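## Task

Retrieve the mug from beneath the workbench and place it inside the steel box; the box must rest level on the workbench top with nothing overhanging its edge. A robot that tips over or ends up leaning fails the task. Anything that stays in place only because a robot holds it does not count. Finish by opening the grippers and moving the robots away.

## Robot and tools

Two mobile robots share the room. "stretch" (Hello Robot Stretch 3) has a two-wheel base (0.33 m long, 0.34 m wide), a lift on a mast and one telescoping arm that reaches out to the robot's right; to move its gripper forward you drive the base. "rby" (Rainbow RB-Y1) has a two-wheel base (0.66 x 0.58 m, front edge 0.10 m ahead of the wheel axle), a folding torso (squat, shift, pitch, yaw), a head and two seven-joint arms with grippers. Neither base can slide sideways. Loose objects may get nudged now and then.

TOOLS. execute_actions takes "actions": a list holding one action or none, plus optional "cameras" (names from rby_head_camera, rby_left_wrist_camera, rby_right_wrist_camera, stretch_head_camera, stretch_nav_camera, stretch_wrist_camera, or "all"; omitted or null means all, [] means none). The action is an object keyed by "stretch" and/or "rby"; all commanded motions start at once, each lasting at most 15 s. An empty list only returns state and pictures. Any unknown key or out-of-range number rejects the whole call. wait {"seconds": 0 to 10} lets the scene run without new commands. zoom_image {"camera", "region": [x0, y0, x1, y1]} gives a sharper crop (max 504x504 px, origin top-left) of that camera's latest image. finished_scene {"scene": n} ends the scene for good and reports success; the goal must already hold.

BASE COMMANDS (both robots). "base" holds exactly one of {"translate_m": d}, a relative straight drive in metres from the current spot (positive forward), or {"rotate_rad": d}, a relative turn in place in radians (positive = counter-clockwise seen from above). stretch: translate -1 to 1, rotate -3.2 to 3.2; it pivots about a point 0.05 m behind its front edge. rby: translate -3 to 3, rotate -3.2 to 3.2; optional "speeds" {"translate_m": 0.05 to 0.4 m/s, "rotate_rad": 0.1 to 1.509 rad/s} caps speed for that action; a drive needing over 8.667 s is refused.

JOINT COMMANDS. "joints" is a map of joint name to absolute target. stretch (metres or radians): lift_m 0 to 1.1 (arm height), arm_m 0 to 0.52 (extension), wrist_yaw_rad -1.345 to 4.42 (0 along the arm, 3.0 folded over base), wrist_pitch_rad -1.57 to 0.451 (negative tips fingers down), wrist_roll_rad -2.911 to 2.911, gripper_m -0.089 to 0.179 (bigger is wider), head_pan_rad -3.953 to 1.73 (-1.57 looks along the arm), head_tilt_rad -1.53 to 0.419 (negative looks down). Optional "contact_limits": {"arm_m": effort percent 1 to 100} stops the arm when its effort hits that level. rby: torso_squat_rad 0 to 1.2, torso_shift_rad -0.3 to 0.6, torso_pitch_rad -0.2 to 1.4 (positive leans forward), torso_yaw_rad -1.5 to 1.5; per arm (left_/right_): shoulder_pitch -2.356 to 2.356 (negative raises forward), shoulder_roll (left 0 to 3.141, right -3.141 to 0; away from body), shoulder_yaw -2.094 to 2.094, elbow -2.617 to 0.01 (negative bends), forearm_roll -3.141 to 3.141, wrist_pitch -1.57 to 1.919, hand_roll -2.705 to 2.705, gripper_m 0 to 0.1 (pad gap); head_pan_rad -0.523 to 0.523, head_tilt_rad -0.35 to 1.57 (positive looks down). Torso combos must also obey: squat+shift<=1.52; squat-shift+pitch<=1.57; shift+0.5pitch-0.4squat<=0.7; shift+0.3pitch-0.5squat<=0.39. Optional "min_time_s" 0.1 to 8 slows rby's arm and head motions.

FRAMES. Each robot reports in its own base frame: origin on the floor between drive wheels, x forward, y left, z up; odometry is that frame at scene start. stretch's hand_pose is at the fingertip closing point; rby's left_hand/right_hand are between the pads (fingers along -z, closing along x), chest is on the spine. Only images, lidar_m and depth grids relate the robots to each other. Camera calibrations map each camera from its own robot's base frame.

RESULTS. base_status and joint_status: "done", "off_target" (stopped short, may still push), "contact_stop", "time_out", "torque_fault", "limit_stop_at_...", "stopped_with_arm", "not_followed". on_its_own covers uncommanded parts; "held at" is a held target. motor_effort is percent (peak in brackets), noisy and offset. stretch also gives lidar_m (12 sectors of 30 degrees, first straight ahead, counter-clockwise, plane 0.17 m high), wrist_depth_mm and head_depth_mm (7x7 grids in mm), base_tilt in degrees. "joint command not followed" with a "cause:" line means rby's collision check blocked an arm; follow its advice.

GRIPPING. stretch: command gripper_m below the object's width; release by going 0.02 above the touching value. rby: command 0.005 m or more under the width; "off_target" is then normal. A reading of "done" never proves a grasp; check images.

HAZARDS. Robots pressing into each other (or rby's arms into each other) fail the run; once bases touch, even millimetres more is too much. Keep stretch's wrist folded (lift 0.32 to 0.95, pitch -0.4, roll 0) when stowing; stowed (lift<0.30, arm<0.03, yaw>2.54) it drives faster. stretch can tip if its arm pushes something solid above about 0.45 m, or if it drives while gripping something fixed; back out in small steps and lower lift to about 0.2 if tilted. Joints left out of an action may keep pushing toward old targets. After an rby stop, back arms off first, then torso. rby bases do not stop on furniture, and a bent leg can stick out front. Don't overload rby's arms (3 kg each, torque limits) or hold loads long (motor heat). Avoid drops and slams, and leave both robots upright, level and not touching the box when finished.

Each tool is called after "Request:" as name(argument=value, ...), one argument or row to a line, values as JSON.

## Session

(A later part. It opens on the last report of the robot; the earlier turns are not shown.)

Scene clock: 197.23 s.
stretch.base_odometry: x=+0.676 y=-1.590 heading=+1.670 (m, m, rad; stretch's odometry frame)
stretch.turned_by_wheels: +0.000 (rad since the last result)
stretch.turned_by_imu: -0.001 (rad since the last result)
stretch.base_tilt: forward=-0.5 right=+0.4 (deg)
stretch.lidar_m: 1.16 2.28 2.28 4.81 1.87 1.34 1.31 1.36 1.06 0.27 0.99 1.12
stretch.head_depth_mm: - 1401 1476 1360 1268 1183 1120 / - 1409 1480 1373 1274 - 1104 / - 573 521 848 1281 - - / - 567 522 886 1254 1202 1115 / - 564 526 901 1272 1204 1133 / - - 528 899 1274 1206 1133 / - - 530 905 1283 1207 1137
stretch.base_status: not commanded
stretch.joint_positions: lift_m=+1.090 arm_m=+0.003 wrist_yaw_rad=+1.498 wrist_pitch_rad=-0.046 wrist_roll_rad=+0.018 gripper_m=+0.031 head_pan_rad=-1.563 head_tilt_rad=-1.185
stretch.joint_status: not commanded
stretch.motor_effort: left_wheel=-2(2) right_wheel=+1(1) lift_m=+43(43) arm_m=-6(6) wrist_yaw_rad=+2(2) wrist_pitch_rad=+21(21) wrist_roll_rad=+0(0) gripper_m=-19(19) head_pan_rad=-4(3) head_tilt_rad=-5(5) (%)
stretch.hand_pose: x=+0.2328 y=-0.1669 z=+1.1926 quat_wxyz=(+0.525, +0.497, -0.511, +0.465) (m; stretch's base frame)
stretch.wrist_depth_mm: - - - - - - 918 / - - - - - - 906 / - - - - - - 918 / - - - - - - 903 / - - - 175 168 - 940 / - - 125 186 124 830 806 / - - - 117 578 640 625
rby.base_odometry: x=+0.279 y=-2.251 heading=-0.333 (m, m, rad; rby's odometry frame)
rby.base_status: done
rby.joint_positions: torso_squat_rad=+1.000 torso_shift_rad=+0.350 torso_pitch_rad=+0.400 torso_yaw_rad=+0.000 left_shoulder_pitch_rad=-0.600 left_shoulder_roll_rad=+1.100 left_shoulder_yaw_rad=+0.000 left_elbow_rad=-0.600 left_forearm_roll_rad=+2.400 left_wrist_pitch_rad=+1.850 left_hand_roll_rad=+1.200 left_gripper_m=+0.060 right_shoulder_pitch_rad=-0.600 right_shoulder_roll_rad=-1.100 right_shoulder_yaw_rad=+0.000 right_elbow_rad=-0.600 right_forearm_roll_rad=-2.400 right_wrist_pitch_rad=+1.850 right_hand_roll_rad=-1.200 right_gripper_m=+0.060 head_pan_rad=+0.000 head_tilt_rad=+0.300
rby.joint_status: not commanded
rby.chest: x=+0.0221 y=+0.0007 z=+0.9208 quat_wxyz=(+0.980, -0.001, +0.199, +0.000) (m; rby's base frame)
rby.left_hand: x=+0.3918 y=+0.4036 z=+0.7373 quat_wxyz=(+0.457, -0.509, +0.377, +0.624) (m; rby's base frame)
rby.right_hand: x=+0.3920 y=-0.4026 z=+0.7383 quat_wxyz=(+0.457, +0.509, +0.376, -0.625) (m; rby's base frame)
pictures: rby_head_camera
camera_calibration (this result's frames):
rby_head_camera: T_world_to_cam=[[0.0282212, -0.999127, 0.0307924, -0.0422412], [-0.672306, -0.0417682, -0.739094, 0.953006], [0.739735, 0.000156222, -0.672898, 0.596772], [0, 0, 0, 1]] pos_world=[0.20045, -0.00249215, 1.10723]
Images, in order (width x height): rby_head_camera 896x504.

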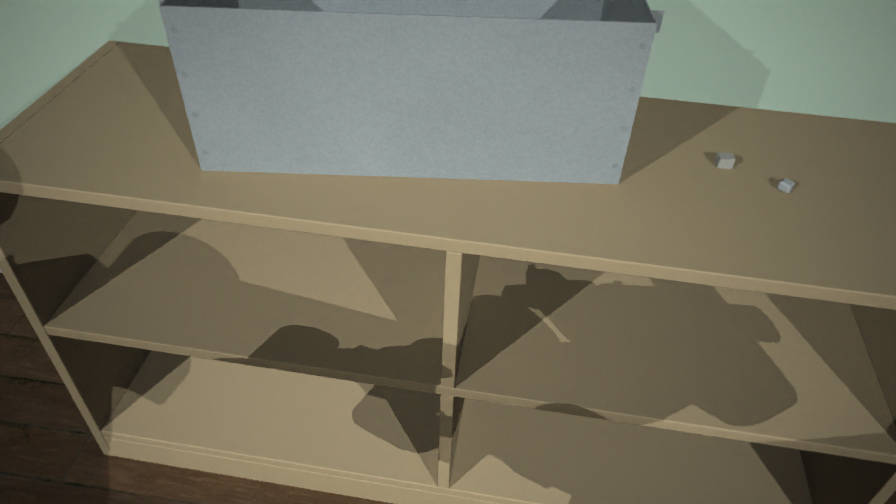

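Request:
execute_actions(
  actions=[
    {"rby":{"base":{"rotate_rad":0.045},"joints":{"torso_shift_rad":0.5,"torso_squat_rad":0.95}}},
  ],
  cameras=[],
)

Request:
execute_actions(
  actions=[
    {"rby":{"base":{"translate_m":0.54},"joints":{"head_tilt_rad":0.8},"speeds":{"translate_m":0.2}}},
  ],
  cameras=["rby_head_camera","rby_left_wrist_camera","rby_right_wrist_camera"],
)

Scene clock: 204.40 s.
stretch.base_odometry: x=+0.676 y=-1.590 heading=+1.670 (m, m, rad; stretch's odometry frame)
stretch.turned_by_wheels: +0.000 (rad since the last result)
stretch.turned_by_imu: -0.001 (rad since the last result)
stretch.base_tilt: forward=-0.5 right=+0.4 (deg)
stretch.lidar_m: 1.16 2.26 2.28 4.81 1.87 1.35 1.31 1.36 1.06 0.27 0.99 1.12
stretch.head_depth_mm: - 1407 1474 1365 1274 1190 1119 / - 1405 1476 1366 1270 - 1095 / - 573 521 850 1275 - - / - 570 523 889 1257 1203 1116 / - 563 525 899 1268 1206 1134 / - - 528 897 1279 1213 1136 / - - 531 909 1283 1211 1137
stretch.base_status: not commanded
stretch.joint_positions: lift_m=+1.090 arm_m=+0.003 wrist_yaw_rad=+1.498 wrist_pitch_rad=-0.046 wrist_roll_rad=+0.018 gripper_m=+0.031 head_pan_rad=-1.563 head_tilt_rad=-1.185
stretch.joint_status: not commanded
stretch.motor_effort: left_wheel=-2(2) right_wheel=+1(1) lift_m=+42(43) arm_m=-6(6) wrist_yaw_rad=+2(2) wrist_pitch_rad=+21(21) wrist_roll_rad=+0(0) gripper_m=-20(19) head_pan_rad=-4(4) head_tilt_rad=-5(5) (%)
stretch.hand_pose: x=+0.2328 y=-0.1669 z=+1.1926 quat_wxyz=(+0.525, +0.497, -0.511, +0.465) (m; stretch's base frame)
stretch.wrist_depth_mm: - - - - - - 892 / - - - - - - 917 / - - - - - - 917 / - - - - - - 924 / - - - 174 168 - 929 / - - 125 186 123 809 780 / - - - 117 574 646 607
rby.base_odometry: x=+0.279 y=-2.251 heading=-0.288 (m, m, rad; rby's odometry frame)
rby.base_status: done
rby.joint_positions: torso_squat_rad=+0.950 torso_shift_rad=+0.500 torso_pitch_rad=+0.400 torso_yaw_rad=+0.000 left_shoulder_pitch_rad=-0.600 left_shoulder_roll_rad=+1.100 left_shoulder_yaw_rad=+0.000 left_elbow_rad=-0.600 left_forearm_roll_rad=+2.400 left_wrist_pitch_rad=+1.850 left_hand_roll_rad=+1.200 left_gripper_m=+0.060 right_shoulder_pitch_rad=-0.600 right_shoulder_roll_rad=-1.100 right_shoulder_yaw_rad=+0.000 right_elbow_rad=-0.600 right_forearm_roll_rad=-2.400 right_wrist_pitch_rad=+1.850 right_hand_roll_rad=-1.200 right_gripper_m=+0.060 head_pan_rad=+0.000 head_tilt_rad=+0.300
rby.joint_status: all done
rby.chest: x=+0.0877 y=+0.0007 z=+0.9228 quat_wxyz=(+0.980, -0.001, +0.199, +0.000) (m; rby's base frame)
rby.left_hand: x=+0.4573 y=+0.4036 z=+0.7393 quat_wxyz=(+0.457, -0.509, +0.377, +0.624) (m; rby's base frame)
rby.right_hand: x=+0.4575 y=-0.4026 z=+0.7403 quat_wxyz=(+0.457, +0.509, +0.376, -0.625) (m; rby's base frame)
pictures: none
No camera images: the call's "cameras" was empty. Leave "cameras" out to get every camera's image.

Scene clock: 208.10 s.
stretch.base_odometry: x=+0.676 y=-1.590 heading=+1.670 (m, m, rad; stretch's odometry frame)
stretch.turned_by_wheels: +0.000 (rad since the last result)
stretch.turned_by_imu: -0.001 (rad since the last result)
stretch.base_tilt: forward=-0.5 right=+0.3 (deg)
stretch.lidar_m: 1.16 2.77 4.70 4.80 1.87 1.34 1.31 1.36 1.06 0.27 0.99 1.12
stretch.head_depth_mm: - 1408 1479 1360 1274 1193 1117 / - 1406 1476 1367 1285 - 1103 / - 574 522 850 1277 - - / - 568 525 886 1256 1208 1111 / - 565 525 903 1271 1199 1130 / - - 528 904 1282 1209 1136 / - - 529 908 1288 1214 1130
stretch.base_status: not commanded
stretch.joint_positions: lift_m=+1.090 arm_m=+0.003 wrist_yaw_rad=+1.498 wrist_pitch_rad=-0.046 wrist_roll_rad=+0.018 gripper_m=+0.031 head_pan_rad=-1.563 head_tilt_rad=-1.185
stretch.joint_status: not commanded
stretch.motor_effort: left_wheel=-1(2) right_wheel=+1(1) lift_m=+43(43) arm_m=-6(6) wrist_yaw_rad=+2(2) wrist_pitch_rad=+21(20) wrist_roll_rad=+0(0) gripper_m=-18(20) head_pan_rad=-3(3) head_tilt_rad=-5(5) (%)
stretch.hand_pose: x=+0.2328 y=-0.1669 z=+1.1926 quat_wxyz=(+0.525, +0.497, -0.511, +0.465) (m; stretch's base frame)
stretch.wrist_depth_mm: - - - - - - 916 / - - - - - - 889 / - - - - - - 908 / - - - - - - 929 / - - - 174 167 - 943 / - - 125 188 124 818 812 / - - - 118 580 637 637
rby.base_odometry: x=+0.796 y=-2.405 heading=-0.289 (m, m, rad; rby's odometry frame)
rby.base_status: done
rby.joint_positions: torso_squat_rad=+0.950 torso_shift_rad=+0.500 torso_pitch_rad=+0.400 torso_yaw_rad=+0.000 left_shoulder_pitch_rad=-0.600 left_shoulder_roll_rad=+1.100 left_shoulder_yaw_rad=+0.000 left_elbow_rad=-0.600 left_forearm_roll_rad=+2.400 left_wrist_pitch_rad=+1.850 left_hand_roll_rad=+1.200 left_gripper_m=+0.060 right_shoulder_pitch_rad=-0.600 right_shoulder_roll_rad=-1.100 right_shoulder_yaw_rad=+0.000 right_elbow_rad=-0.600 right_forearm_roll_rad=-2.400 right_wrist_pitch_rad=+1.850 right_hand_roll_rad=-1.200 right_gripper_m=+0.060 head_pan_rad=+0.000 head_tilt_rad=+0.800
rby.joint_status: all done
rby.chest: x=+0.0877 y=+0.0007 z=+0.9228 quat_wxyz=(+0.980, -0.001, +0.199, +0.000) (m; rby's base frame)
rby.left_hand: x=+0.4573 y=+0.4036 z=+0.7393 quat_wxyz=(+0.457, -0.509, +0.377, +0.624) (m; rby's base frame)
rby.right_hand: x=+0.4575 y=-0.4025 z=+0.7403 quat_wxyz=(+0.457, +0.509, +0.376, -0.625) (m; rby's base frame)
pictures: rby_head_camera, rby_left_wrist_camera, rby_right_wrist_camera
camera_calibration (this result's frames):
rby_head_camera: T_world_to_cam=[[0.0389627, -0.999146, 0.0137691, -0.0274299], [-0.944369, -0.041323, -0.326282, 0.595697], [0.326573, -0.000290266, -0.945172, 0.925517], [0, 0, 0, 1]] pos_world=[0.261377, -0.0025218, 1.06952]
rby_left_wrist_camera: T_world_to_cam=[[-0.0496361, 0.147428, -0.987827, 0.699027], [0.504964, 0.857029, 0.102534, -0.627954], [0.861712, -0.493727, -0.116985, -0.0238377], [0, 0, 0, 1]] pos_world=[0.372332, 0.423349, 0.752115]
rby_right_wrist_camera: T_world_to_cam=[[0.0905861, 0.192609, 0.977086, -0.685022], [0.578714, -0.808645, 0.105752, -0.636623], [0.810484, 0.555873, -0.184717, 0.0750112], [0, 0, 0, 1]] pos_world=[0.369681, -0.424558, 0.750505]
Images, in order (width x height): rby_head_camera 896x504, rby_left_wrist_camera 644x364, rby_right_wrist_camera 644x364.

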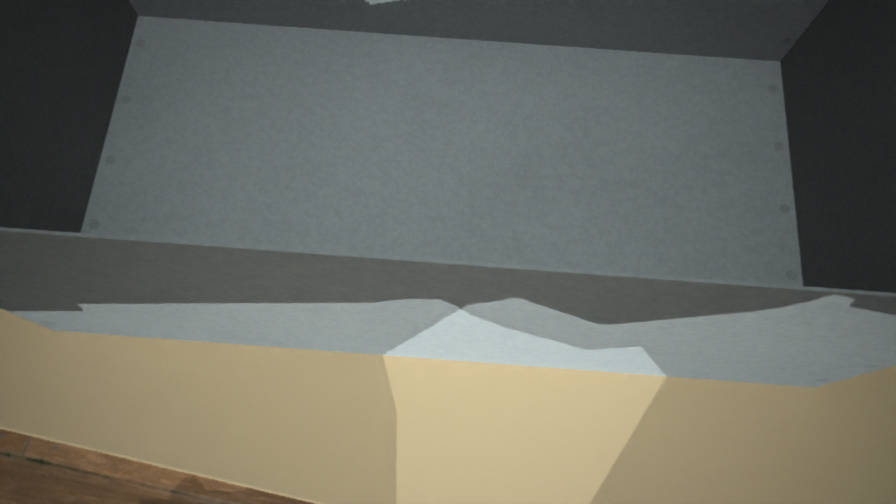

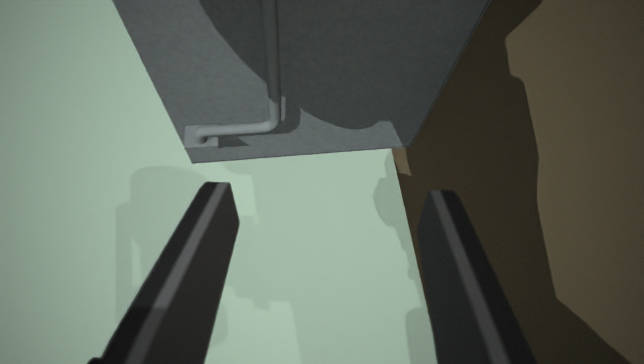

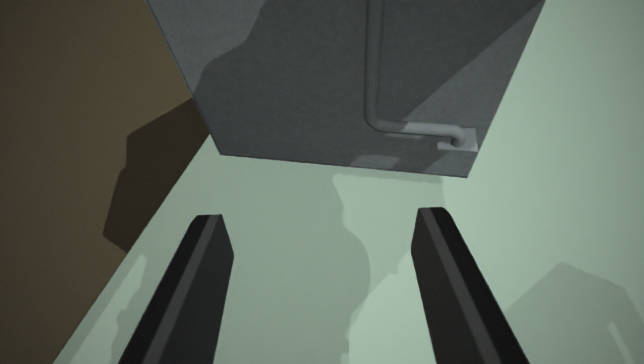

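Request:
execute_actions(
  actions=[
    {"rby":{"joints":{"torso_squat_rad":0.92,"right_shoulder_roll_rad":-1.0,"left_shoulder_roll_rad":1.0,"right_elbow_rad":-0.85,"left_elbow_rad":-0.85,"left_wrist_pitch_rad":1.78,"right_wrist_pitch_rad":1.78},"min_time_s":1.2}},
  ],
  cameras=["rby_left_wrist_camera","rby_right_wrist_camera"],
)

Scene clock: 213.03 s.
stretch.base_odometry: x=+0.676 y=-1.590 heading=+1.670 (m, m, rad; stretch's odometry frame)
stretch.turned_by_wheels: +0.000 (rad since the last result)
stretch.turned_by_imu: -0.001 (rad since the last result)
stretch.base_tilt: forward=-0.5 right=+0.4 (deg)
stretch.lidar_m: 1.17 2.77 4.68 4.82 1.88 1.34 1.31 1.36 1.06 0.27 0.99 1.13
stretch.head_depth_mm: - 1414 1482 1363 1272 1197 1124 / - 1406 1471 1366 1289 - 1097 / - 574 522 848 1277 - - / - 569 525 888 1264 1203 1112 / - 563 525 897 1261 1206 1135 / - - 528 903 1269 1209 1128 / - - 527 905 1276 1210 1141
stretch.base_status: not commanded
stretch.joint_positions: lift_m=+1.090 arm_m=+0.003 wrist_yaw_rad=+1.498 wrist_pitch_rad=-0.046 wrist_roll_rad=+0.018 gripper_m=+0.031 head_pan_rad=-1.563 head_tilt_rad=-1.185
stretch.joint_status: not commanded
stretch.motor_effort: left_wheel=-2(2) right_wheel=+1(1) lift_m=+43(43) arm_m=-6(7) wrist_yaw_rad=+2(2) wrist_pitch_rad=+21(21) wrist_roll_rad=+0(0) gripper_m=-19(19) head_pan_rad=-4(4) head_tilt_rad=-5(5) (%)
stretch.hand_pose: x=+0.2328 y=-0.1669 z=+1.1926 quat_wxyz=(+0.525, +0.497, -0.511, +0.465) (m; stretch's base frame)
stretch.wrist_depth_mm: - - - - - - 906 / - - - - - - 915 / - - - - - - 906 / - - - - - - 939 / - - - 176 168 - 945 / - - 126 186 124 832 814 / - - - 117 592 638 628
rby.base_odometry: x=+0.796 y=-2.405 heading=-0.289 (m, m, rad; rby's odometry frame)
rby.base_status: not commanded
rby.joint_positions: torso_squat_rad=+0.920 torso_shift_rad=+0.500 torso_pitch_rad=+0.400 torso_yaw_rad=+0.000 left_shoulder_pitch_rad=-0.600 left_shoulder_roll_rad=+1.000 left_shoulder_yaw_rad=+0.000 left_elbow_rad=-0.850 left_forearm_roll_rad=+2.400 left_wrist_pitch_rad=+1.780 left_hand_roll_rad=+1.200 left_gripper_m=+0.060 right_shoulder_pitch_rad=-0.600 right_shoulder_roll_rad=-1.000 right_shoulder_yaw_rad=+0.000 right_elbow_rad=-0.850 right_forearm_roll_rad=-2.400 right_wrist_pitch_rad=+1.780 right_hand_roll_rad=-1.200 right_gripper_m=+0.060 head_pan_rad=+0.000 head_tilt_rad=+0.800
rby.joint_status: all done
rby.chest: x=+0.0959 y=+0.0007 z=+0.9376 quat_wxyz=(+0.980, -0.001, +0.199, +0.000) (m; rby's base frame)
rby.left_hand: x=+0.4776 y=+0.3269 z=+0.7607 quat_wxyz=(+0.511, -0.528, +0.408, +0.542) (m; rby's base frame)
rby.right_hand: x=+0.4778 y=-0.3258 z=+0.7615 quat_wxyz=(+0.512, +0.527, +0.408, -0.542) (m; rby's base frame)
pictures: rby_left_wrist_camera, rby_right_wrist_camera
camera_calibration (this result's frames):
rby_left_wrist_camera: T_world_to_cam=[[0.0881376, 0.0826146, -0.992676, 0.691547], [0.62386, 0.77232, 0.119667, -0.616755], [0.77655, -0.629838, 0.0165305, -0.0931118], [0, 0, 0, 1]] pos_world=[0.396123, 0.360555, 0.761827]
rby_right_wrist_camera: T_world_to_cam=[[-0.0538776, 0.134277, 0.989478, -0.681788], [0.688151, -0.713042, 0.134233, -0.631317], [0.723564, 0.688143, -0.0539858, 0.00489112], [0, 0, 0, 1]] pos_world=[0.39417, -0.361973, 0.759622]
Images, in order (width x height): rby_left_wrist_camera 644x364, rby_right_wrist_camera 644x364.

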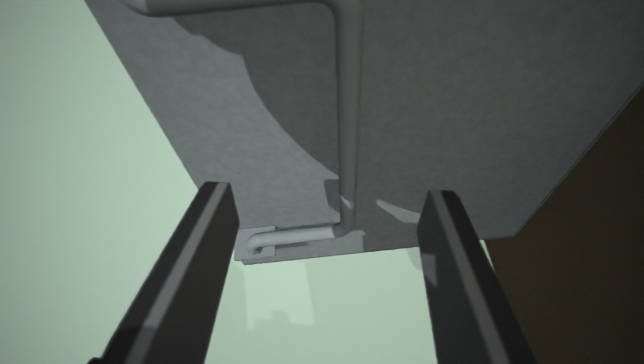

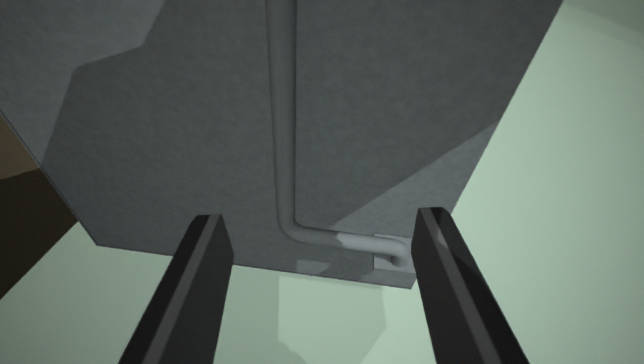

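Request:
execute_actions(
  actions=[
    {"rby":{"joints":{"right_shoulder_roll_rad":-0.93,"left_shoulder_roll_rad":0.93,"right_elbow_rad":-0.95,"left_elbow_rad":-0.95,"left_wrist_pitch_rad":1.72,"right_wrist_pitch_rad":1.72,"left_forearm_roll_rad":2.35,"right_forearm_roll_rad":-2.35},"min_time_s":1.2}},
  ],
  cameras=["rby_left_wrist_camera","rby_right_wrist_camera"],
)

Scene clock: 217.60 s.
stretch.base_odometry: x=+0.676 y=-1.590 heading=+1.670 (m, m, rad; stretch's odometry frame)
stretch.turned_by_wheels: +0.000 (rad since the last result)
stretch.turned_by_imu: -0.001 (rad since the last result)
stretch.base_tilt: forward=-0.5 right=+0.4 (deg)
stretch.lidar_m: 1.16 2.76 4.70 4.81 1.87 1.34 1.31 1.36 1.06 0.27 0.99 1.12
stretch.head_depth_mm: - 1412 1477 1376 1273 1197 1120 / - 1404 1484 1373 1279 - 1104 / - 573 520 846 1278 - - / - 570 523 888 1255 1204 1117 / - 563 526 901 1265 1205 1131 / - - 528 902 1279 1213 1136 / - - 530 902 1281 1211 1133
stretch.base_status: not commanded
stretch.joint_positions: lift_m=+1.090 arm_m=+0.003 wrist_yaw_rad=+1.498 wrist_pitch_rad=-0.046 wrist_roll_rad=+0.018 gripper_m=+0.031 head_pan_rad=-1.563 head_tilt_rad=-1.185
stretch.joint_status: not commanded
stretch.motor_effort: left_wheel=-1(2) right_wheel=+0(1) lift_m=+43(43) arm_m=-6(6) wrist_yaw_rad=+2(1) wrist_pitch_rad=+21(21) wrist_roll_rad=+0(0) gripper_m=-19(19) head_pan_rad=-4(4) head_tilt_rad=-5(5) (%)
stretch.hand_pose: x=+0.2328 y=-0.1669 z=+1.1926 quat_wxyz=(+0.525, +0.497, -0.511, +0.465) (m; stretch's base frame)
stretch.wrist_depth_mm: - - - - - - 881 / - - - - - - 903 / - - - - - - 923 / - - - - - - 915 / - - - 175 168 - 903 / - - 125 187 124 833 806 / - - - 117 574 641 614
rby.base_odometry: x=+0.796 y=-2.405 heading=-0.289 (m, m, rad; rby's odometry frame)
rby.base_status: not commanded
rby.joint_positions: torso_squat_rad=+0.920 torso_shift_rad=+0.500 torso_pitch_rad=+0.400 torso_yaw_rad=+0.000 left_shoulder_pitch_rad=-0.600 left_shoulder_roll_rad=+0.930 left_shoulder_yaw_rad=+0.000 left_elbow_rad=-0.950 left_forearm_roll_rad=+2.350 left_wrist_pitch_rad=+1.720 left_hand_roll_rad=+1.200 left_gripper_m=+0.060 right_shoulder_pitch_rad=-0.600 right_shoulder_roll_rad=-0.931 right_shoulder_yaw_rad=+0.000 right_elbow_rad=-0.950 right_forearm_roll_rad=-2.350 right_wrist_pitch_rad=+1.720 right_hand_roll_rad=-1.200 right_gripper_m=+0.060 head_pan_rad=+0.000 head_tilt_rad=+0.800
rby.joint_status: all done
rby.chest: x=+0.0958 y=+0.0007 z=+0.9377 quat_wxyz=(+0.980, -0.001, +0.199, +0.000) (m; rby's base frame)
rby.left_hand: x=+0.4819 y=+0.2884 z=+0.7508 quat_wxyz=(+0.529, -0.529, +0.412, +0.520) (m; rby's base frame)
rby.right_hand: x=+0.4820 y=-0.2876 z=+0.7516 quat_wxyz=(+0.530, +0.528, +0.411, -0.521) (m; rby's base frame)
pictures: rby_left_wrist_camera, rby_right_wrist_camera
camera_calibration (this result's frames):
rby_left_wrist_camera: T_world_to_cam=[[0.125992, 0.0736106, -0.989296, 0.666328], [0.653678, 0.743971, 0.138606, -0.608919], [0.746211, -0.664145, 0.0456168, -0.117871], [0, 0, 0, 1]] pos_world=[0.402042, 0.325686, 0.748973]
rby_right_wrist_camera: T_world_to_cam=[[-0.0939724, 0.127045, 0.987436, -0.658091], [0.714374, -0.682209, 0.155759, -0.625659], [0.693425, 0.720036, -0.0266486, -0.0218035], [0, 0, 0, 1]] pos_world=[0.400231, -0.327524, 0.746694]
Images, in order (width x height): rby_left_wrist_camera 644x364, rby_right_wrist_camera 644x364.

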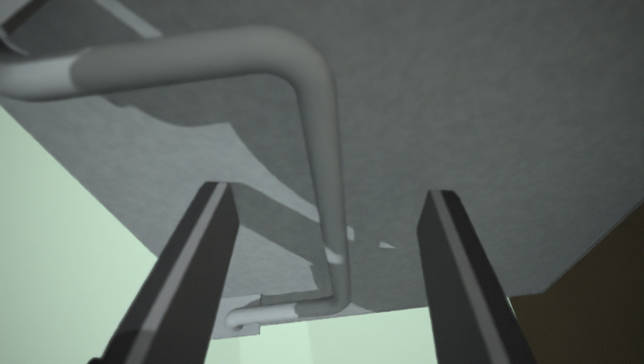

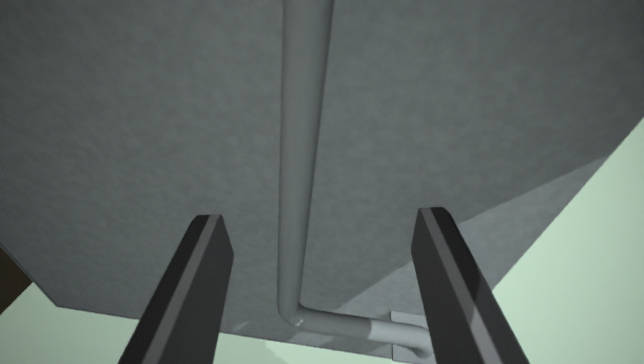

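Request:
execute_actions(
  actions=[
    {"rby":{"joints":{"right_shoulder_roll_rad":-0.915,"left_shoulder_roll_rad":0.9,"right_elbow_rad":-1.02,"left_elbow_rad":-1.01,"left_wrist_pitch_rad":1.68,"right_wrist_pitch_rad":1.68},"min_time_s":1}},
  ],
  cameras=[],
)

Request:
execute_actions(
  actions=[
    {"rby":{"joints":{"left_gripper_m":0,"right_gripper_m":0}}},
  ],
  cameras=[],
)

Request:
execute_actions(
  actions=[
    {"rby":{"joints":{"torso_squat_rad":0.82}}},
  ],
  cameras=["rby_head_camera","rby_left_wrist_camera","rby_right_wrist_camera"],
)

Scene clock: 222.87 s.
stretch.base_odometry: x=+0.676 y=-1.590 heading=+1.670 (m, m, rad; stretch's odometry frame)
stretch.turned_by_wheels: +0.000 (rad since the last result)
stretch.turned_by_imu: -0.001 (rad since the last result)
stretch.base_tilt: forward=-0.5 right=+0.4 (deg)
stretch.lidar_m: 1.16 2.77 4.69 4.81 1.87 1.34 1.31 1.36 1.06 0.27 0.99 1.13
stretch.head_depth_mm: - 1412 1467 1363 1267 1191 1114 / - 1404 1478 1372 1280 - 1104 / - 574 521 849 1277 - - / - 569 523 887 1264 1203 1114 / - 564 525 899 1261 1204 1133 / - - 528 901 1282 1205 1133 / - - 530 908 1282 1208 1136
stretch.base_status: not commanded
stretch.joint_positions: lift_m=+1.090 arm_m=+0.003 wrist_yaw_rad=+1.498 wrist_pitch_rad=-0.046 wrist_roll_rad=+0.018 gripper_m=+0.031 head_pan_rad=-1.563 head_tilt_rad=-1.185
stretch.joint_status: not commanded
stretch.motor_effort: left_wheel=-2(2) right_wheel=+1(1) lift_m=+42(43) arm_m=-6(6) wrist_yaw_rad=+2(2) wrist_pitch_rad=+21(21) wrist_roll_rad=+0(0) gripper_m=-18(19) head_pan_rad=-4(4) head_tilt_rad=-5(5) (%)
stretch.hand_pose: x=+0.2328 y=-0.1669 z=+1.1926 quat_wxyz=(+0.525, +0.497, -0.511, +0.465) (m; stretch's base frame)
stretch.wrist_depth_mm: - - - - - - 910 / - - - - - - 928 / - - - - - - 909 / - - - - - - 948 / - - - 175 169 - 948 / - - 126 186 124 810 814 / - - - 117 584 638 636
rby.base_odometry: x=+0.796 y=-2.405 heading=-0.289 (m, m, rad; rby's odometry frame)
rby.base_status: not commanded
rby.joint_positions: torso_squat_rad=+0.920 torso_shift_rad=+0.500 torso_pitch_rad=+0.400 torso_yaw_rad=+0.000 left_shoulder_pitch_rad=-0.591 left_shoulder_roll_rad=+0.925 left_shoulder_yaw_rad=+0.006 left_elbow_rad=-0.981 left_forearm_roll_rad=+2.349 left_wrist_pitch_rad=+1.694 left_hand_roll_rad=+1.200 left_gripper_m=+0.060 right_shoulder_pitch_rad=-0.592 right_shoulder_roll_rad=-0.938 right_shoulder_yaw_rad=-0.007 right_elbow_rad=-0.964 right_forearm_roll_rad=-2.349 right_wrist_pitch_rad=+1.703 right_hand_roll_rad=-1.200 right_gripper_m=+0.060 head_pan_rad=+0.000 head_tilt_rad=+0.800
rby.joint_status: left_shoulder_roll_rad contact_stop (moved -0.005 of -0.030); left_elbow_rad contact_stop (moved -0.032 of -0.060); right_shoulder_roll_rad contact_stop (moved -0.008 of +0.016); right_elbow_rad contact_stop (moved -0.014 of -0.070); right_wrist_pitch_rad contact_stop_at_right_shoulder_roll_rad (moved -0.017 of -0.040); the others done
rby.on_its_own: left_shoulder_roll_rad is held at +0.922, not at your +0.900, since a contact_stop; left_elbow_rad is held at -0.983, not at your -1.010, since a contact_stop; right_shoulder_roll_rad is held at -0.935, not at your -0.915, since a contact_stop; right_elbow_rad is held at -0.966, not at your -1.020, since a contact_stop; right_wrist_pitch_rad is held at +1.703, not at your +1.680, since a contact_stop
rby.chest: x=+0.0959 y=+0.0007 z=+0.9376 quat_wxyz=(+0.980, -0.001, +0.199, +0.000) (m; rby's base frame)
rby.left_hand: x=+0.4846 y=+0.2835 z=+0.7520 quat_wxyz=(+0.532, -0.533, +0.406, +0.518) (m; rby's base frame)
rby.right_hand: x=+0.4845 y=-0.2899 z=+0.7528 quat_wxyz=(+0.531, +0.530, +0.403, -0.524) (m; rby's base frame)
pictures: none
No camera images: the call's "cameras" was empty. Leave "cameras" out to get every camera's image.

not run: a stop came earlier in this reply.

not run: a stop came earlier in this reply.

Tips were at the wall already. Relax, close, lift.

Request:
execute_actions(
  actions=[
    {"rby":{"joints":{"left_shoulder_pitch_rad":-0.591,"left_shoulder_roll_rad":0.928,"left_shoulder_yaw_rad":0.006,"left_elbow_rad":-0.978,"left_wrist_pitch_rad":1.694,"right_shoulder_pitch_rad":-0.592,"right_shoulder_roll_rad":-0.941,"right_shoulder_yaw_rad":-0.007,"right_elbow_rad":-0.961,"right_wrist_pitch_rad":1.703,"left_gripper_m":0,"right_gripper_m":0}}},
  ],
  cameras=[],
)

Request:
execute_actions(
  actions=[
    {"rby":{"joints":{"torso_squat_rad":0.82}}},
  ],
  cameras=["rby_head_camera","rby_left_wrist_camera","rby_right_wrist_camera"],
)

Scene clock: 228.13 s.
stretch.base_odometry: x=+0.676 y=-1.590 heading=+1.670 (m, m, rad; stretch's odometry frame)
stretch.turned_by_wheels: +0.000 (rad since the last result)
stretch.turned_by_imu: -0.001 (rad since the last result)
stretch.base_tilt: forward=-0.5 right=+0.4 (deg)
stretch.lidar_m: 1.16 2.77 4.66 4.79 1.87 1.34 1.31 1.36 1.06 0.27 0.99 1.12
stretch.head_depth_mm: - 1410 1482 1364 1277 1198 1125 / - 1415 1477 1373 1284 - 1101 / - 573 521 848 1279 - - / - 570 525 886 1260 1205 1122 / - 564 525 897 1270 1206 1131 / - - 527 898 1274 1205 1132 / - - 529 904 1279 1213 1145
stretch.base_status: not commanded
stretch.joint_positions: lift_m=+1.090 arm_m=+0.003 wrist_yaw_rad=+1.498 wrist_pitch_rad=-0.046 wrist_roll_rad=+0.018 gripper_m=+0.031 head_pan_rad=-1.563 head_tilt_rad=-1.185
stretch.joint_status: not commanded
stretch.motor_effort: left_wheel=-2(2) right_wheel=+1(1) lift_m=+43(43) arm_m=-6(6) wrist_yaw_rad=+2(2) wrist_pitch_rad=+21(21) wrist_roll_rad=+0(0) gripper_m=-19(19) head_pan_rad=-4(3) head_tilt_rad=-5(5) (%)
stretch.hand_pose: x=+0.2328 y=-0.1669 z=+1.1926 quat_wxyz=(+0.525, +0.497, -0.511, +0.465) (m; stretch's base frame)
stretch.wrist_depth_mm: - - - - - - 916 / - - - - - - 884 / - - - - - - 897 / - - - - - - 937 / - - - 175 168 - 934 / - - 125 186 123 824 793 / - - - 118 573 635 623
rby.base_odometry: x=+0.796 y=-2.405 heading=-0.289 (m, m, rad; rby's odometry frame)
rby.base_status: not commanded
rby.joint_positions: torso_squat_rad=+0.920 torso_shift_rad=+0.501 torso_pitch_rad=+0.401 torso_yaw_rad=+0.000 left_shoulder_pitch_rad=-0.590 left_shoulder_roll_rad=+0.928 left_shoulder_yaw_rad=+0.006 left_elbow_rad=-0.977 left_forearm_roll_rad=+2.348 left_wrist_pitch_rad=+1.694 left_hand_roll_rad=+1.200 left_gripper_m=+0.007 right_shoulder_pitch_rad=-0.590 right_shoulder_roll_rad=-0.941 right_shoulder_yaw_rad=-0.006 right_elbow_rad=-0.960 right_forearm_roll_rad=-2.348 right_wrist_pitch_rad=+1.703 right_hand_roll_rad=-1.200 right_gripper_m=+0.009 head_pan_rad=+0.000 head_tilt_rad=+0.800
rby.joint_status: left_gripper_m off_target (ended at +0.007, target +0.000); right_gripper_m off_target (ended at +0.009, target +0.000); the others done
rby.chest: x=+0.0964 y=+0.0006 z=+0.9374 quat_wxyz=(+0.980, -0.001, +0.199, +0.000) (m; rby's base frame)
rby.left_hand: x=+0.4849 y=+0.2856 z=+0.7506 quat_wxyz=(+0.531, -0.532, +0.405, +0.521) (m; rby's base frame)
rby.right_hand: x=+0.4843 y=-0.2916 z=+0.7505 quat_wxyz=(+0.530, +0.528, +0.402, -0.528) (m; rby's base frame)
pictures: none
No camera images: the call's "cameras" was empty. Leave "cameras" out to get every camera's image.

Scene clock: 229.23 s.
stretch.base_odometry: x=+0.676 y=-1.590 heading=+1.670 (m, m, rad; stretch's odometry frame)
stretch.turned_by_wheels: +0.000 (rad since the last result)
stretch.turned_by_imu: +0.000 (rad since the last result)
stretch.base_tilt: forward=-0.5 right=+0.3 (deg)
stretch.lidar_m: 1.16 2.77 4.69 4.81 1.87 1.34 1.31 1.36 1.06 0.27 0.99 1.13
stretch.head_depth_mm: - 1405 1484 1371 1271 1185 1121 / - 1401 1487 1368 1279 - 1104 / - 574 521 848 1284 - - / - 571 522 888 1265 1200 1114 / - 564 524 898 1264 1200 1134 / - - 527 900 1280 1204 1133 / - - 529 903 1284 1210 1146
stretch.base_status: not commanded
stretch.joint_positions: lift_m=+1.090 arm_m=+0.003 wrist_yaw_rad=+1.498 wrist_pitch_rad=-0.046 wrist_roll_rad=+0.018 gripper_m=+0.031 head_pan_rad=-1.563 head_tilt_rad=-1.185
stretch.joint_status: not commanded
stretch.motor_effort: left_wheel=-2(2) right_wheel=+1(1) lift_m=+43(43) arm_m=-6(6) wrist_yaw_rad=+2(2) wrist_pitch_rad=+20(21) wrist_roll_rad=+0(0) gripper_m=-18(19) head_pan_rad=-4(3) head_tilt_rad=-5(5) (%)
stretch.hand_pose: x=+0.2328 y=-0.1669 z=+1.1926 quat_wxyz=(+0.525, +0.497, -0.511, +0.465) (m; stretch's base frame)
stretch.wrist_depth_mm: - - - - - - 901 / - - - - - - 900 / - - - - - - 931 / - - - - - - 927 / - - - 176 168 - 950 / - - 125 185 124 805 802 / - - - 117 581 628 630
rby.base_odometry: x=+0.796 y=-2.405 heading=-0.289 (m, m, rad; rby's odometry frame)
rby.base_status: not commanded
rby.joint_positions: torso_squat_rad=+0.820 torso_shift_rad=+0.501 torso_pitch_rad=+0.402 torso_yaw_rad=+0.000 left_shoulder_pitch_rad=-0.588 left_shoulder_roll_rad=+0.928 left_shoulder_yaw_rad=+0.005 left_elbow_rad=-0.976 left_forearm_roll_rad=+2.347 left_wrist_pitch_rad=+1.694 left_hand_roll_rad=+1.200 left_gripper_m=+0.007 right_shoulder_pitch_rad=-0.586 right_shoulder_roll_rad=-0.940 right_shoulder_yaw_rad=-0.003 right_elbow_rad=-0.960 right_forearm_roll_rad=-2.346 right_wrist_pitch_rad=+1.705 right_hand_roll_rad=-1.200 right_gripper_m=+0.009 head_pan_rad=+0.000 head_tilt_rad=+0.800
rby.joint_status: all done
rby.chest: x=+0.1222 y=+0.0007 z=+0.9843 quat_wxyz=(+0.980, -0.001, +0.200, +0.000) (m; rby's base frame)
rby.left_hand: x=+0.5101 y=+0.2859 z=+0.7962 quat_wxyz=(+0.530, -0.531, +0.405, +0.522) (m; rby's base frame)
rby.right_hand: x=+0.5078 y=-0.2915 z=+0.7949 quat_wxyz=(+0.530, +0.525, +0.405, -0.529) (m; rby's base frame)
pictures: rby_head_camera, rby_left_wrist_camera, rby_right_wrist_camera
camera_calibration (this result's frames):
rby_head_camera: T_world_to_cam=[[0.0388124, -0.999154, 0.0136292, -0.0294632], [-0.944932, -0.0411349, -0.324671, 0.646769], [0.324957, -0.000277352, -0.945729, 0.973114], [0, 0, 0, 1]] pos_world=[0.296076, -0.00256358, 1.13069]
rby_left_wrist_camera: T_world_to_cam=[[0.133489, 0.0826381, -0.987599, 0.700107], [0.644358, 0.7499, 0.149843, -0.63768], [0.752983, -0.65637, 0.0468546, -0.149313], [0, 0, 0, 1]] pos_world=[0.429869, 0.322336, 0.793973]
rby_right_wrist_camera: T_world_to_cam=[[-0.0872571, 0.145693, 0.985474, -0.69429], [0.706034, -0.688842, 0.164354, -0.65795], [0.702781, 0.71012, -0.0427582, -0.0305771], [0, 0, 0, 1]] pos_world=[0.425443, -0.330357, 0.791034]
Images, in order (width x height): rby_head_camera 896x504, rby_left_wrist_camera 644x364, rby_right_wrist_camera 644x364.

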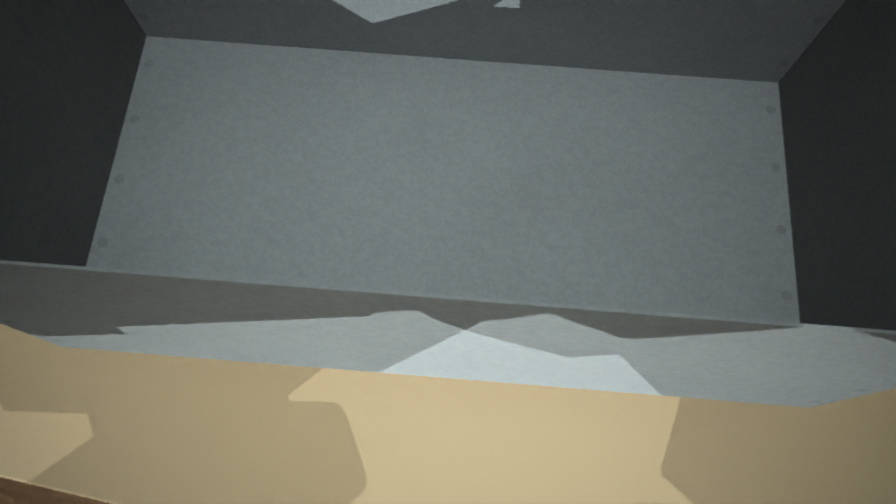

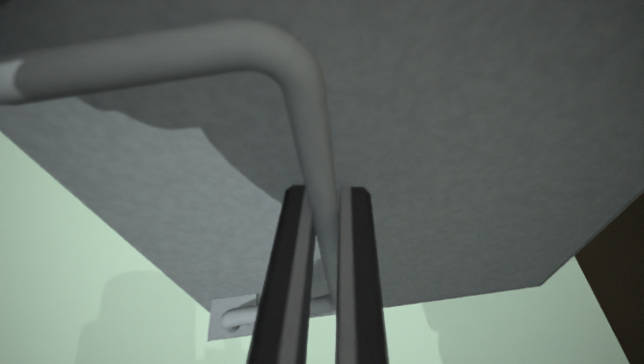

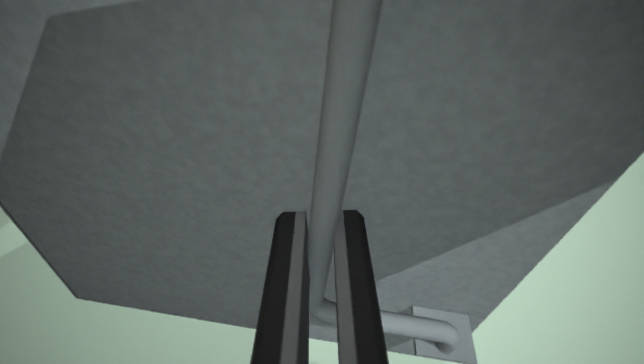

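Request:
execute_actions(
  actions=[
    {"rby":{"base":{"translate_m":-1.55},"joints":{"torso_squat_rad":0.1,"torso_shift_rad":0.2,"head_tilt_rad":-0.1},"speeds":{"translate_m":0.3}}},
  ],
  cameras=[],
)

Request:
execute_actions(
  actions=[
    {"rby":{"base":{"rotate_rad":-1.76},"speeds":{"rotate_rad":0.6}}},
  ],
  cameras=["rby_head_camera","rby_left_wrist_camera","stretch_nav_camera"],
)

Scene clock: 240.17 s.
stretch.base_odometry: x=+0.676 y=-1.590 heading=+1.670 (m, m, rad; stretch's odometry frame)
stretch.turned_by_wheels: +0.000 (rad since the last result)
stretch.turned_by_imu: -0.002 (rad since the last result)
stretch.base_tilt: forward=-0.5 right=+0.4 (deg)
stretch.lidar_m: 1.16 3.20 1.54 4.81 1.87 1.34 1.31 1.36 1.06 0.27 0.99 1.13
stretch.head_depth_mm: - 1415 1467 1372 1276 1192 1112 / - 1400 1478 1374 1275 - 1099 / - 574 523 853 1283 - - / - 569 524 884 1260 1199 1109 / - 564 526 894 1266 1204 1132 / - - 527 903 1277 1201 1139 / - - 529 908 1295 1215 1145
stretch.base_status: not commanded
stretch.joint_positions: lift_m=+1.090 arm_m=+0.003 wrist_yaw_rad=+1.498 wrist_pitch_rad=-0.046 wrist_roll_rad=+0.018 gripper_m=+0.031 head_pan_rad=-1.563 head_tilt_rad=-1.185
stretch.joint_status: not commanded
stretch.motor_effort: left_wheel=-2(2) right_wheel=+2(1) lift_m=+43(43) arm_m=-6(6) wrist_yaw_rad=+2(2) wrist_pitch_rad=+21(21) wrist_roll_rad=+0(0) gripper_m=-20(19) head_pan_rad=-4(4) head_tilt_rad=-5(5) (%)
stretch.hand_pose: x=+0.2328 y=-0.1669 z=+1.1926 quat_wxyz=(+0.525, +0.497, -0.511, +0.465) (m; stretch's base frame)
stretch.wrist_depth_mm: - - - - - - 920 / - - - - - - 904 / - - - - - - 908 / - - - - - - 936 / - - - 175 168 - 943 / - - 125 188 123 835 797 / - - - 117 582 624 630
rby.base_odometry: x=-0.689 y=-1.963 heading=-0.290 (m, m, rad; rby's odometry frame)
rby.base_status: done
rby.joint_positions: torso_squat_rad=+0.100 torso_shift_rad=+0.201 torso_pitch_rad=+0.402 torso_yaw_rad=+0.000 left_shoulder_pitch_rad=-0.589 left_shoulder_roll_rad=+0.928 left_shoulder_yaw_rad=+0.005 left_elbow_rad=-0.977 left_forearm_roll_rad=+2.347 left_wrist_pitch_rad=+1.693 left_hand_roll_rad=+1.200 left_gripper_m=+0.006 right_shoulder_pitch_rad=-0.589 right_shoulder_roll_rad=-0.941 right_shoulder_yaw_rad=-0.005 right_elbow_rad=-0.960 right_forearm_roll_rad=-2.348 right_wrist_pitch_rad=+1.703 right_hand_roll_rad=-1.200 right_gripper_m=+0.008 head_pan_rad=+0.000 head_tilt_rad=-0.100
rby.joint_status: all done
rby.chest: x=+0.0319 y=+0.0009 z=+1.2478 quat_wxyz=(+0.980, -0.001, +0.200, +0.000) (m; rby's base frame)
rby.left_hand: x=+0.4199 y=+0.2860 z=+1.0597 quat_wxyz=(+0.530, -0.531, +0.405, +0.522) (m; rby's base frame)
rby.right_hand: x=+0.4195 y=-0.2914 z=+1.0604 quat_wxyz=(+0.530, +0.527, +0.403, -0.528) (m; rby's base frame)
pictures: none
No camera images: the call's "cameras" was empty. Leave "cameras" out to get every camera's image.

Scene clock: 244.63 s.
stretch.base_odometry: x=+0.676 y=-1.590 heading=+1.670 (m, m, rad; stretch's odometry frame)
stretch.turned_by_wheels: +0.000 (rad since the last result)
stretch.turned_by_imu: -0.001 (rad since the last result)
stretch.base_tilt: forward=-0.5 right=+0.4 (deg)
stretch.lidar_m: 1.16 3.20 1.80 4.80 1.87 1.34 1.31 1.36 1.06 0.27 0.99 1.13
stretch.head_depth_mm: - 1410 1477 1366 1269 1194 1119 / - 1409 1482 1371 1279 - 1102 / - 574 521 849 1279 - - / - 569 524 885 1261 1211 1113 / - 564 526 900 1261 1210 1139 / - - 527 905 1276 1212 1133 / - - 529 911 1295 1218 1138
stretch.base_status: not commanded
stretch.joint_positions: lift_m=+1.090 arm_m=+0.003 wrist_yaw_rad=+1.498 wrist_pitch_rad=-0.046 wrist_roll_rad=+0.018 gripper_m=+0.031 head_pan_rad=-1.563 head_tilt_rad=-1.185
stretch.joint_status: not commanded
stretch.motor_effort: left_wheel=-2(2) right_wheel=+1(1) lift_m=+43(43) arm_m=-6(6) wrist_yaw_rad=+2(2) wrist_pitch_rad=+21(21) wrist_roll_rad=+0(0) gripper_m=-19(19) head_pan_rad=-4(4) head_tilt_rad=-5(5) (%)
stretch.hand_pose: x=+0.2328 y=-0.1669 z=+1.1926 quat_wxyz=(+0.525, +0.497, -0.511, +0.465) (m; stretch's base frame)
stretch.wrist_depth_mm: - - - - - - 885 / - - - - - - 918 / - - - - - - 929 / - - - - - - 901 / - - - 174 168 - 938 / - - 125 187 124 820 809 / - - - 117 581 634 628
rby.base_odometry: x=-0.689 y=-1.963 heading=-2.050 (m, m, rad; rby's odometry frame)
rby.base_status: done
rby.joint_positions: torso_squat_rad=+0.100 torso_shift_rad=+0.201 torso_pitch_rad=+0.402 torso_yaw_rad=+0.000 left_shoulder_pitch_rad=-0.589 left_shoulder_roll_rad=+0.928 left_shoulder_yaw_rad=+0.005 left_elbow_rad=-0.977 left_forearm_roll_rad=+2.347 left_wrist_pitch_rad=+1.693 left_hand_roll_rad=+1.200 left_gripper_m=+0.006 right_shoulder_pitch_rad=-0.589 right_shoulder_roll_rad=-0.941 right_shoulder_yaw_rad=-0.005 right_elbow_rad=-0.960 right_forearm_roll_rad=-2.348 right_wrist_pitch_rad=+1.703 right_hand_roll_rad=-1.200 right_gripper_m=+0.008 head_pan_rad=+0.000 head_tilt_rad=-0.100
rby.joint_status: not commanded
rby.chest: x=+0.0319 y=+0.0009 z=+1.2478 quat_wxyz=(+0.980, -0.001, +0.200, +0.000) (m; rby's base frame)
rby.left_hand: x=+0.4199 y=+0.2860 z=+1.0597 quat_wxyz=(+0.530, -0.531, +0.405, +0.522) (m; rby's base frame)
rby.right_hand: x=+0.4196 y=-0.2914 z=+1.0604 quat_wxyz=(+0.530, +0.527, +0.403, -0.528) (m; rby's base frame)
pictures: rby_head_camera, rby_left_wrist_camera, stretch_nav_camera (sideways: a quarter turn counterclockwise sets it upright)
camera_calibration (this result's frames):
rby_head_camera: T_world_to_cam=[[0.0145951, -0.999118, 0.0393636, -0.0627589], [-0.333241, -0.0419775, -0.941907, 1.44583], [0.942729, 0.000629635, -0.33356, 0.299708], [0, 0, 0, 1]] pos_world=[0.200182, -0.0022, 1.46427]
rby_left_wrist_camera: T_world_to_cam=[[0.13374, 0.082357, -0.987588, 0.972317], [0.644357, 0.74991, 0.149796, -0.61907], [0.752939, -0.656393, 0.0472253, -0.0939735], [0, 0, 0, 1]] pos_world=[0.339621, 0.322486, 1.05742]
stretch_nav_camera: T_world_to_cam=[[0.0161799, -0.922758, 0.385039, -0.455857], [-0.999869, -0.0146158, 0.00698854, 0.051735], [-0.000821065, -0.385102, -0.922874, 1.16347], [0, 0, 0, 1]] pos_world=[0.0600592, 0.0281638, 1.2489]
Images, in order (width x height): rby_head_camera 896x504, rby_left_wrist_camera 644x364, stretch_nav_camera 672x504.

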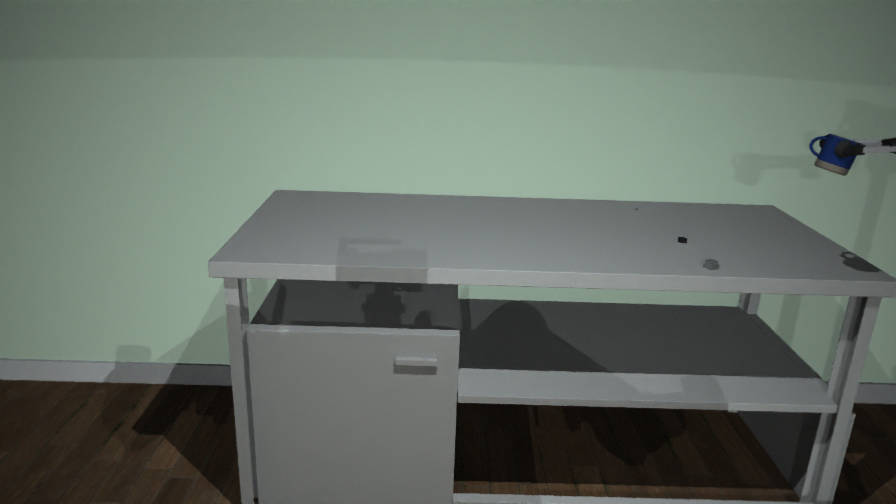

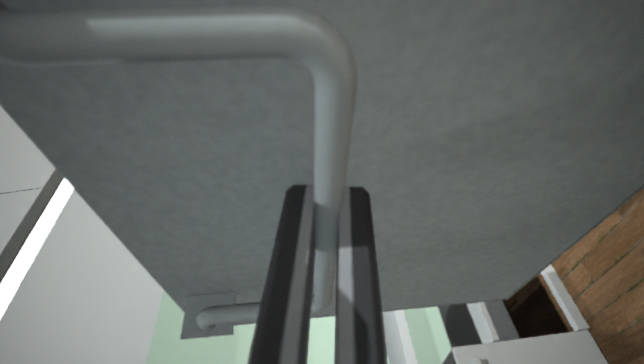

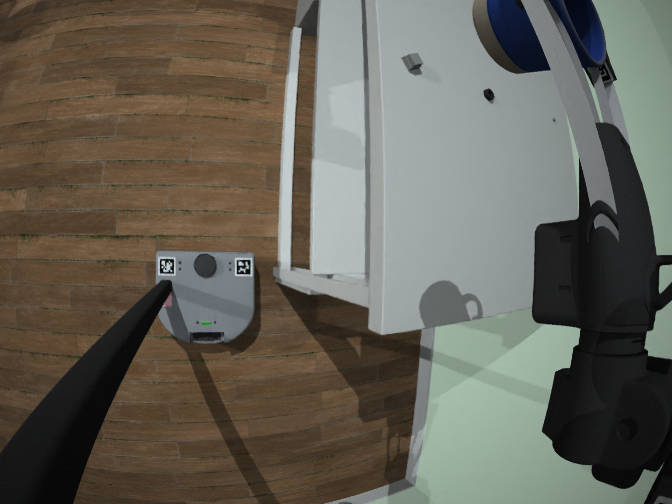

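Request:
execute_actions(
  actions=[
    {"rby":{"base":{"translate_m":1.62},"joints":{"head_tilt_rad":0.9,"torso_shift_rad":0.28},"speeds":{"translate_m":0.3}}},
  ],
  cameras=["rby_head_camera","rby_left_wrist_camera","stretch_nav_camera"],
)

Scene clock: 254.23 s.
stretch.base_odometry: x=+0.676 y=-1.590 heading=+1.670 (m, m, rad; stretch's odometry frame)
stretch.turned_by_wheels: +0.000 (rad since the last result)
stretch.turned_by_imu: -0.002 (rad since the last result)
stretch.base_tilt: forward=-0.5 right=+0.4 (deg)
stretch.lidar_m: 0.84 0.95 4.71 4.82 1.87 1.34 1.31 1.36 1.06 0.27 0.99 1.13
stretch.head_depth_mm: - 1411 1486 1370 1272 1191 1113 / - 1396 1475 1371 1276 - 1106 / - 573 521 847 1280 - - / - 568 524 890 1263 1198 1121 / - 564 526 899 1267 1213 1127 / - - 528 902 1273 1203 1131 / - - 528 908 1291 1209 1138
stretch.base_status: not commanded
stretch.joint_positions: lift_m=+1.090 arm_m=+0.003 wrist_yaw_rad=+1.498 wrist_pitch_rad=-0.046 wrist_roll_rad=+0.018 gripper_m=+0.031 head_pan_rad=-1.563 head_tilt_rad=-1.185
stretch.joint_status: not commanded
stretch.motor_effort: left_wheel=-2(2) right_wheel=+1(1) lift_m=+43(43) arm_m=-6(6) wrist_yaw_rad=+2(2) wrist_pitch_rad=+21(21) wrist_roll_rad=+0(0) gripper_m=-19(19) head_pan_rad=-3(4) head_tilt_rad=-5(5) (%)
stretch.hand_pose: x=+0.2328 y=-0.1669 z=+1.1926 quat_wxyz=(+0.525, +0.497, -0.511, +0.465) (m; stretch's base frame)
stretch.wrist_depth_mm: - - - - - - 904 / - - 906 - - - 889 / - - 933 - - - 913 / - - - 598 748 - 917 / - - - 175 169 - 946 / - - 125 187 124 822 819 / - - - 117 578 629 618
rby.base_odometry: x=-1.436 y=-3.400 heading=-2.050 (m, m, rad; rby's odometry frame)
rby.base_status: done
rby.joint_positions: torso_squat_rad=+0.100 torso_shift_rad=+0.281 torso_pitch_rad=+0.402 torso_yaw_rad=+0.000 left_shoulder_pitch_rad=-0.589 left_shoulder_roll_rad=+0.928 left_shoulder_yaw_rad=+0.005 left_elbow_rad=-0.977 left_forearm_roll_rad=+2.347 left_wrist_pitch_rad=+1.693 left_hand_roll_rad=+1.200 left_gripper_m=+0.006 right_shoulder_pitch_rad=-0.590 right_shoulder_roll_rad=-0.941 right_shoulder_yaw_rad=-0.005 right_elbow_rad=-0.960 right_forearm_roll_rad=-2.348 right_wrist_pitch_rad=+1.702 right_hand_roll_rad=-1.200 right_gripper_m=+0.008 head_pan_rad=+0.000 head_tilt_rad=+0.900
rby.joint_status: all done
rby.chest: x=+0.0862 y=+0.0009 z=+1.2345 quat_wxyz=(+0.980, -0.001, +0.200, +0.000) (m; rby's base frame)
rby.left_hand: x=+0.4742 y=+0.2860 z=+1.0463 quat_wxyz=(+0.530, -0.531, +0.405, +0.522) (m; rby's base frame)
rby.right_hand: x=+0.4739 y=-0.2914 z=+1.0470 quat_wxyz=(+0.530, +0.527, +0.402, -0.528) (m; rby's base frame)
pictures: rby_head_camera, rby_left_wrist_camera, stretch_nav_camera (sideways: a quarter turn counterclockwise sets it upright)
camera_calibration (this result's frames):
rby_head_camera: T_world_to_cam=[[0.0399847, -0.999153, 0.00975528, -0.0259799], [-0.972717, -0.0411559, -0.228314, 0.563346], [0.228522, -0.000360083, -0.973539, 1.27835], [0, 0, 0, 1]] pos_world=[0.256885, -0.00231255, 1.37339]
rby_left_wrist_camera: T_world_to_cam=[[0.133656, 0.0822959, -0.987605, 0.951918], [0.644393, 0.7499, 0.149696, -0.651909], [0.752924, -0.656413, 0.0471975, -0.134197], [0, 0, 0, 1]] pos_world=[0.393897, 0.322439, 1.04404]
stretch_nav_camera: T_world_to_cam=[[0.0161801, -0.922758, 0.385039, -0.455857], [-0.999869, -0.0146161, 0.00698854, 0.051735], [-0.000820974, -0.385102, -0.922874, 1.16347], [0, 0, 0, 1]] pos_world=[0.0600592, 0.0281638, 1.2489]
Images, in order (width x height): rby_head_camera 896x504, rby_left_wrist_camera 644x364, stretch_nav_camera 672x504.

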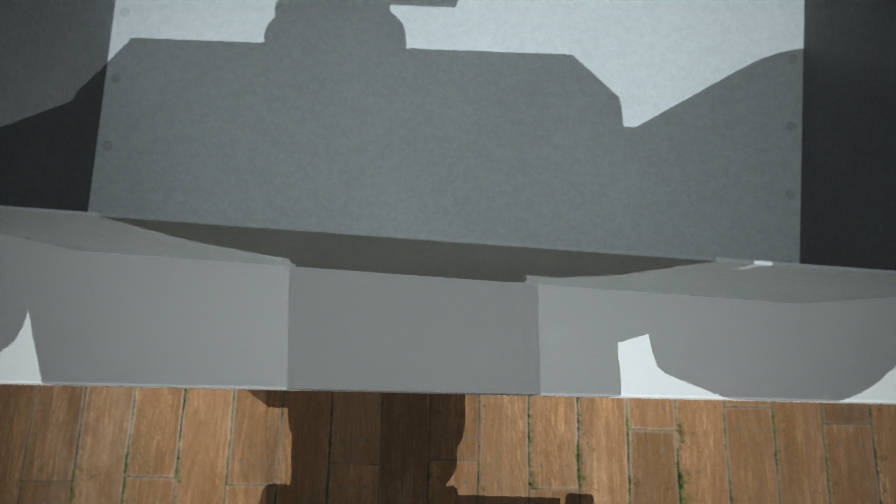

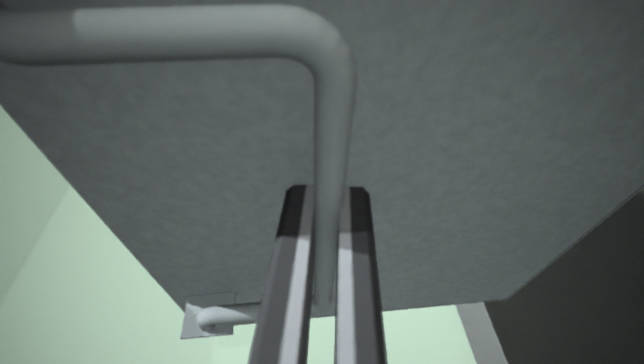

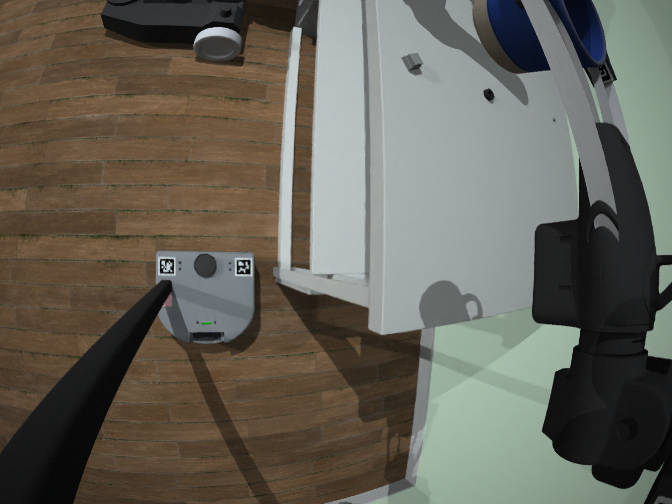

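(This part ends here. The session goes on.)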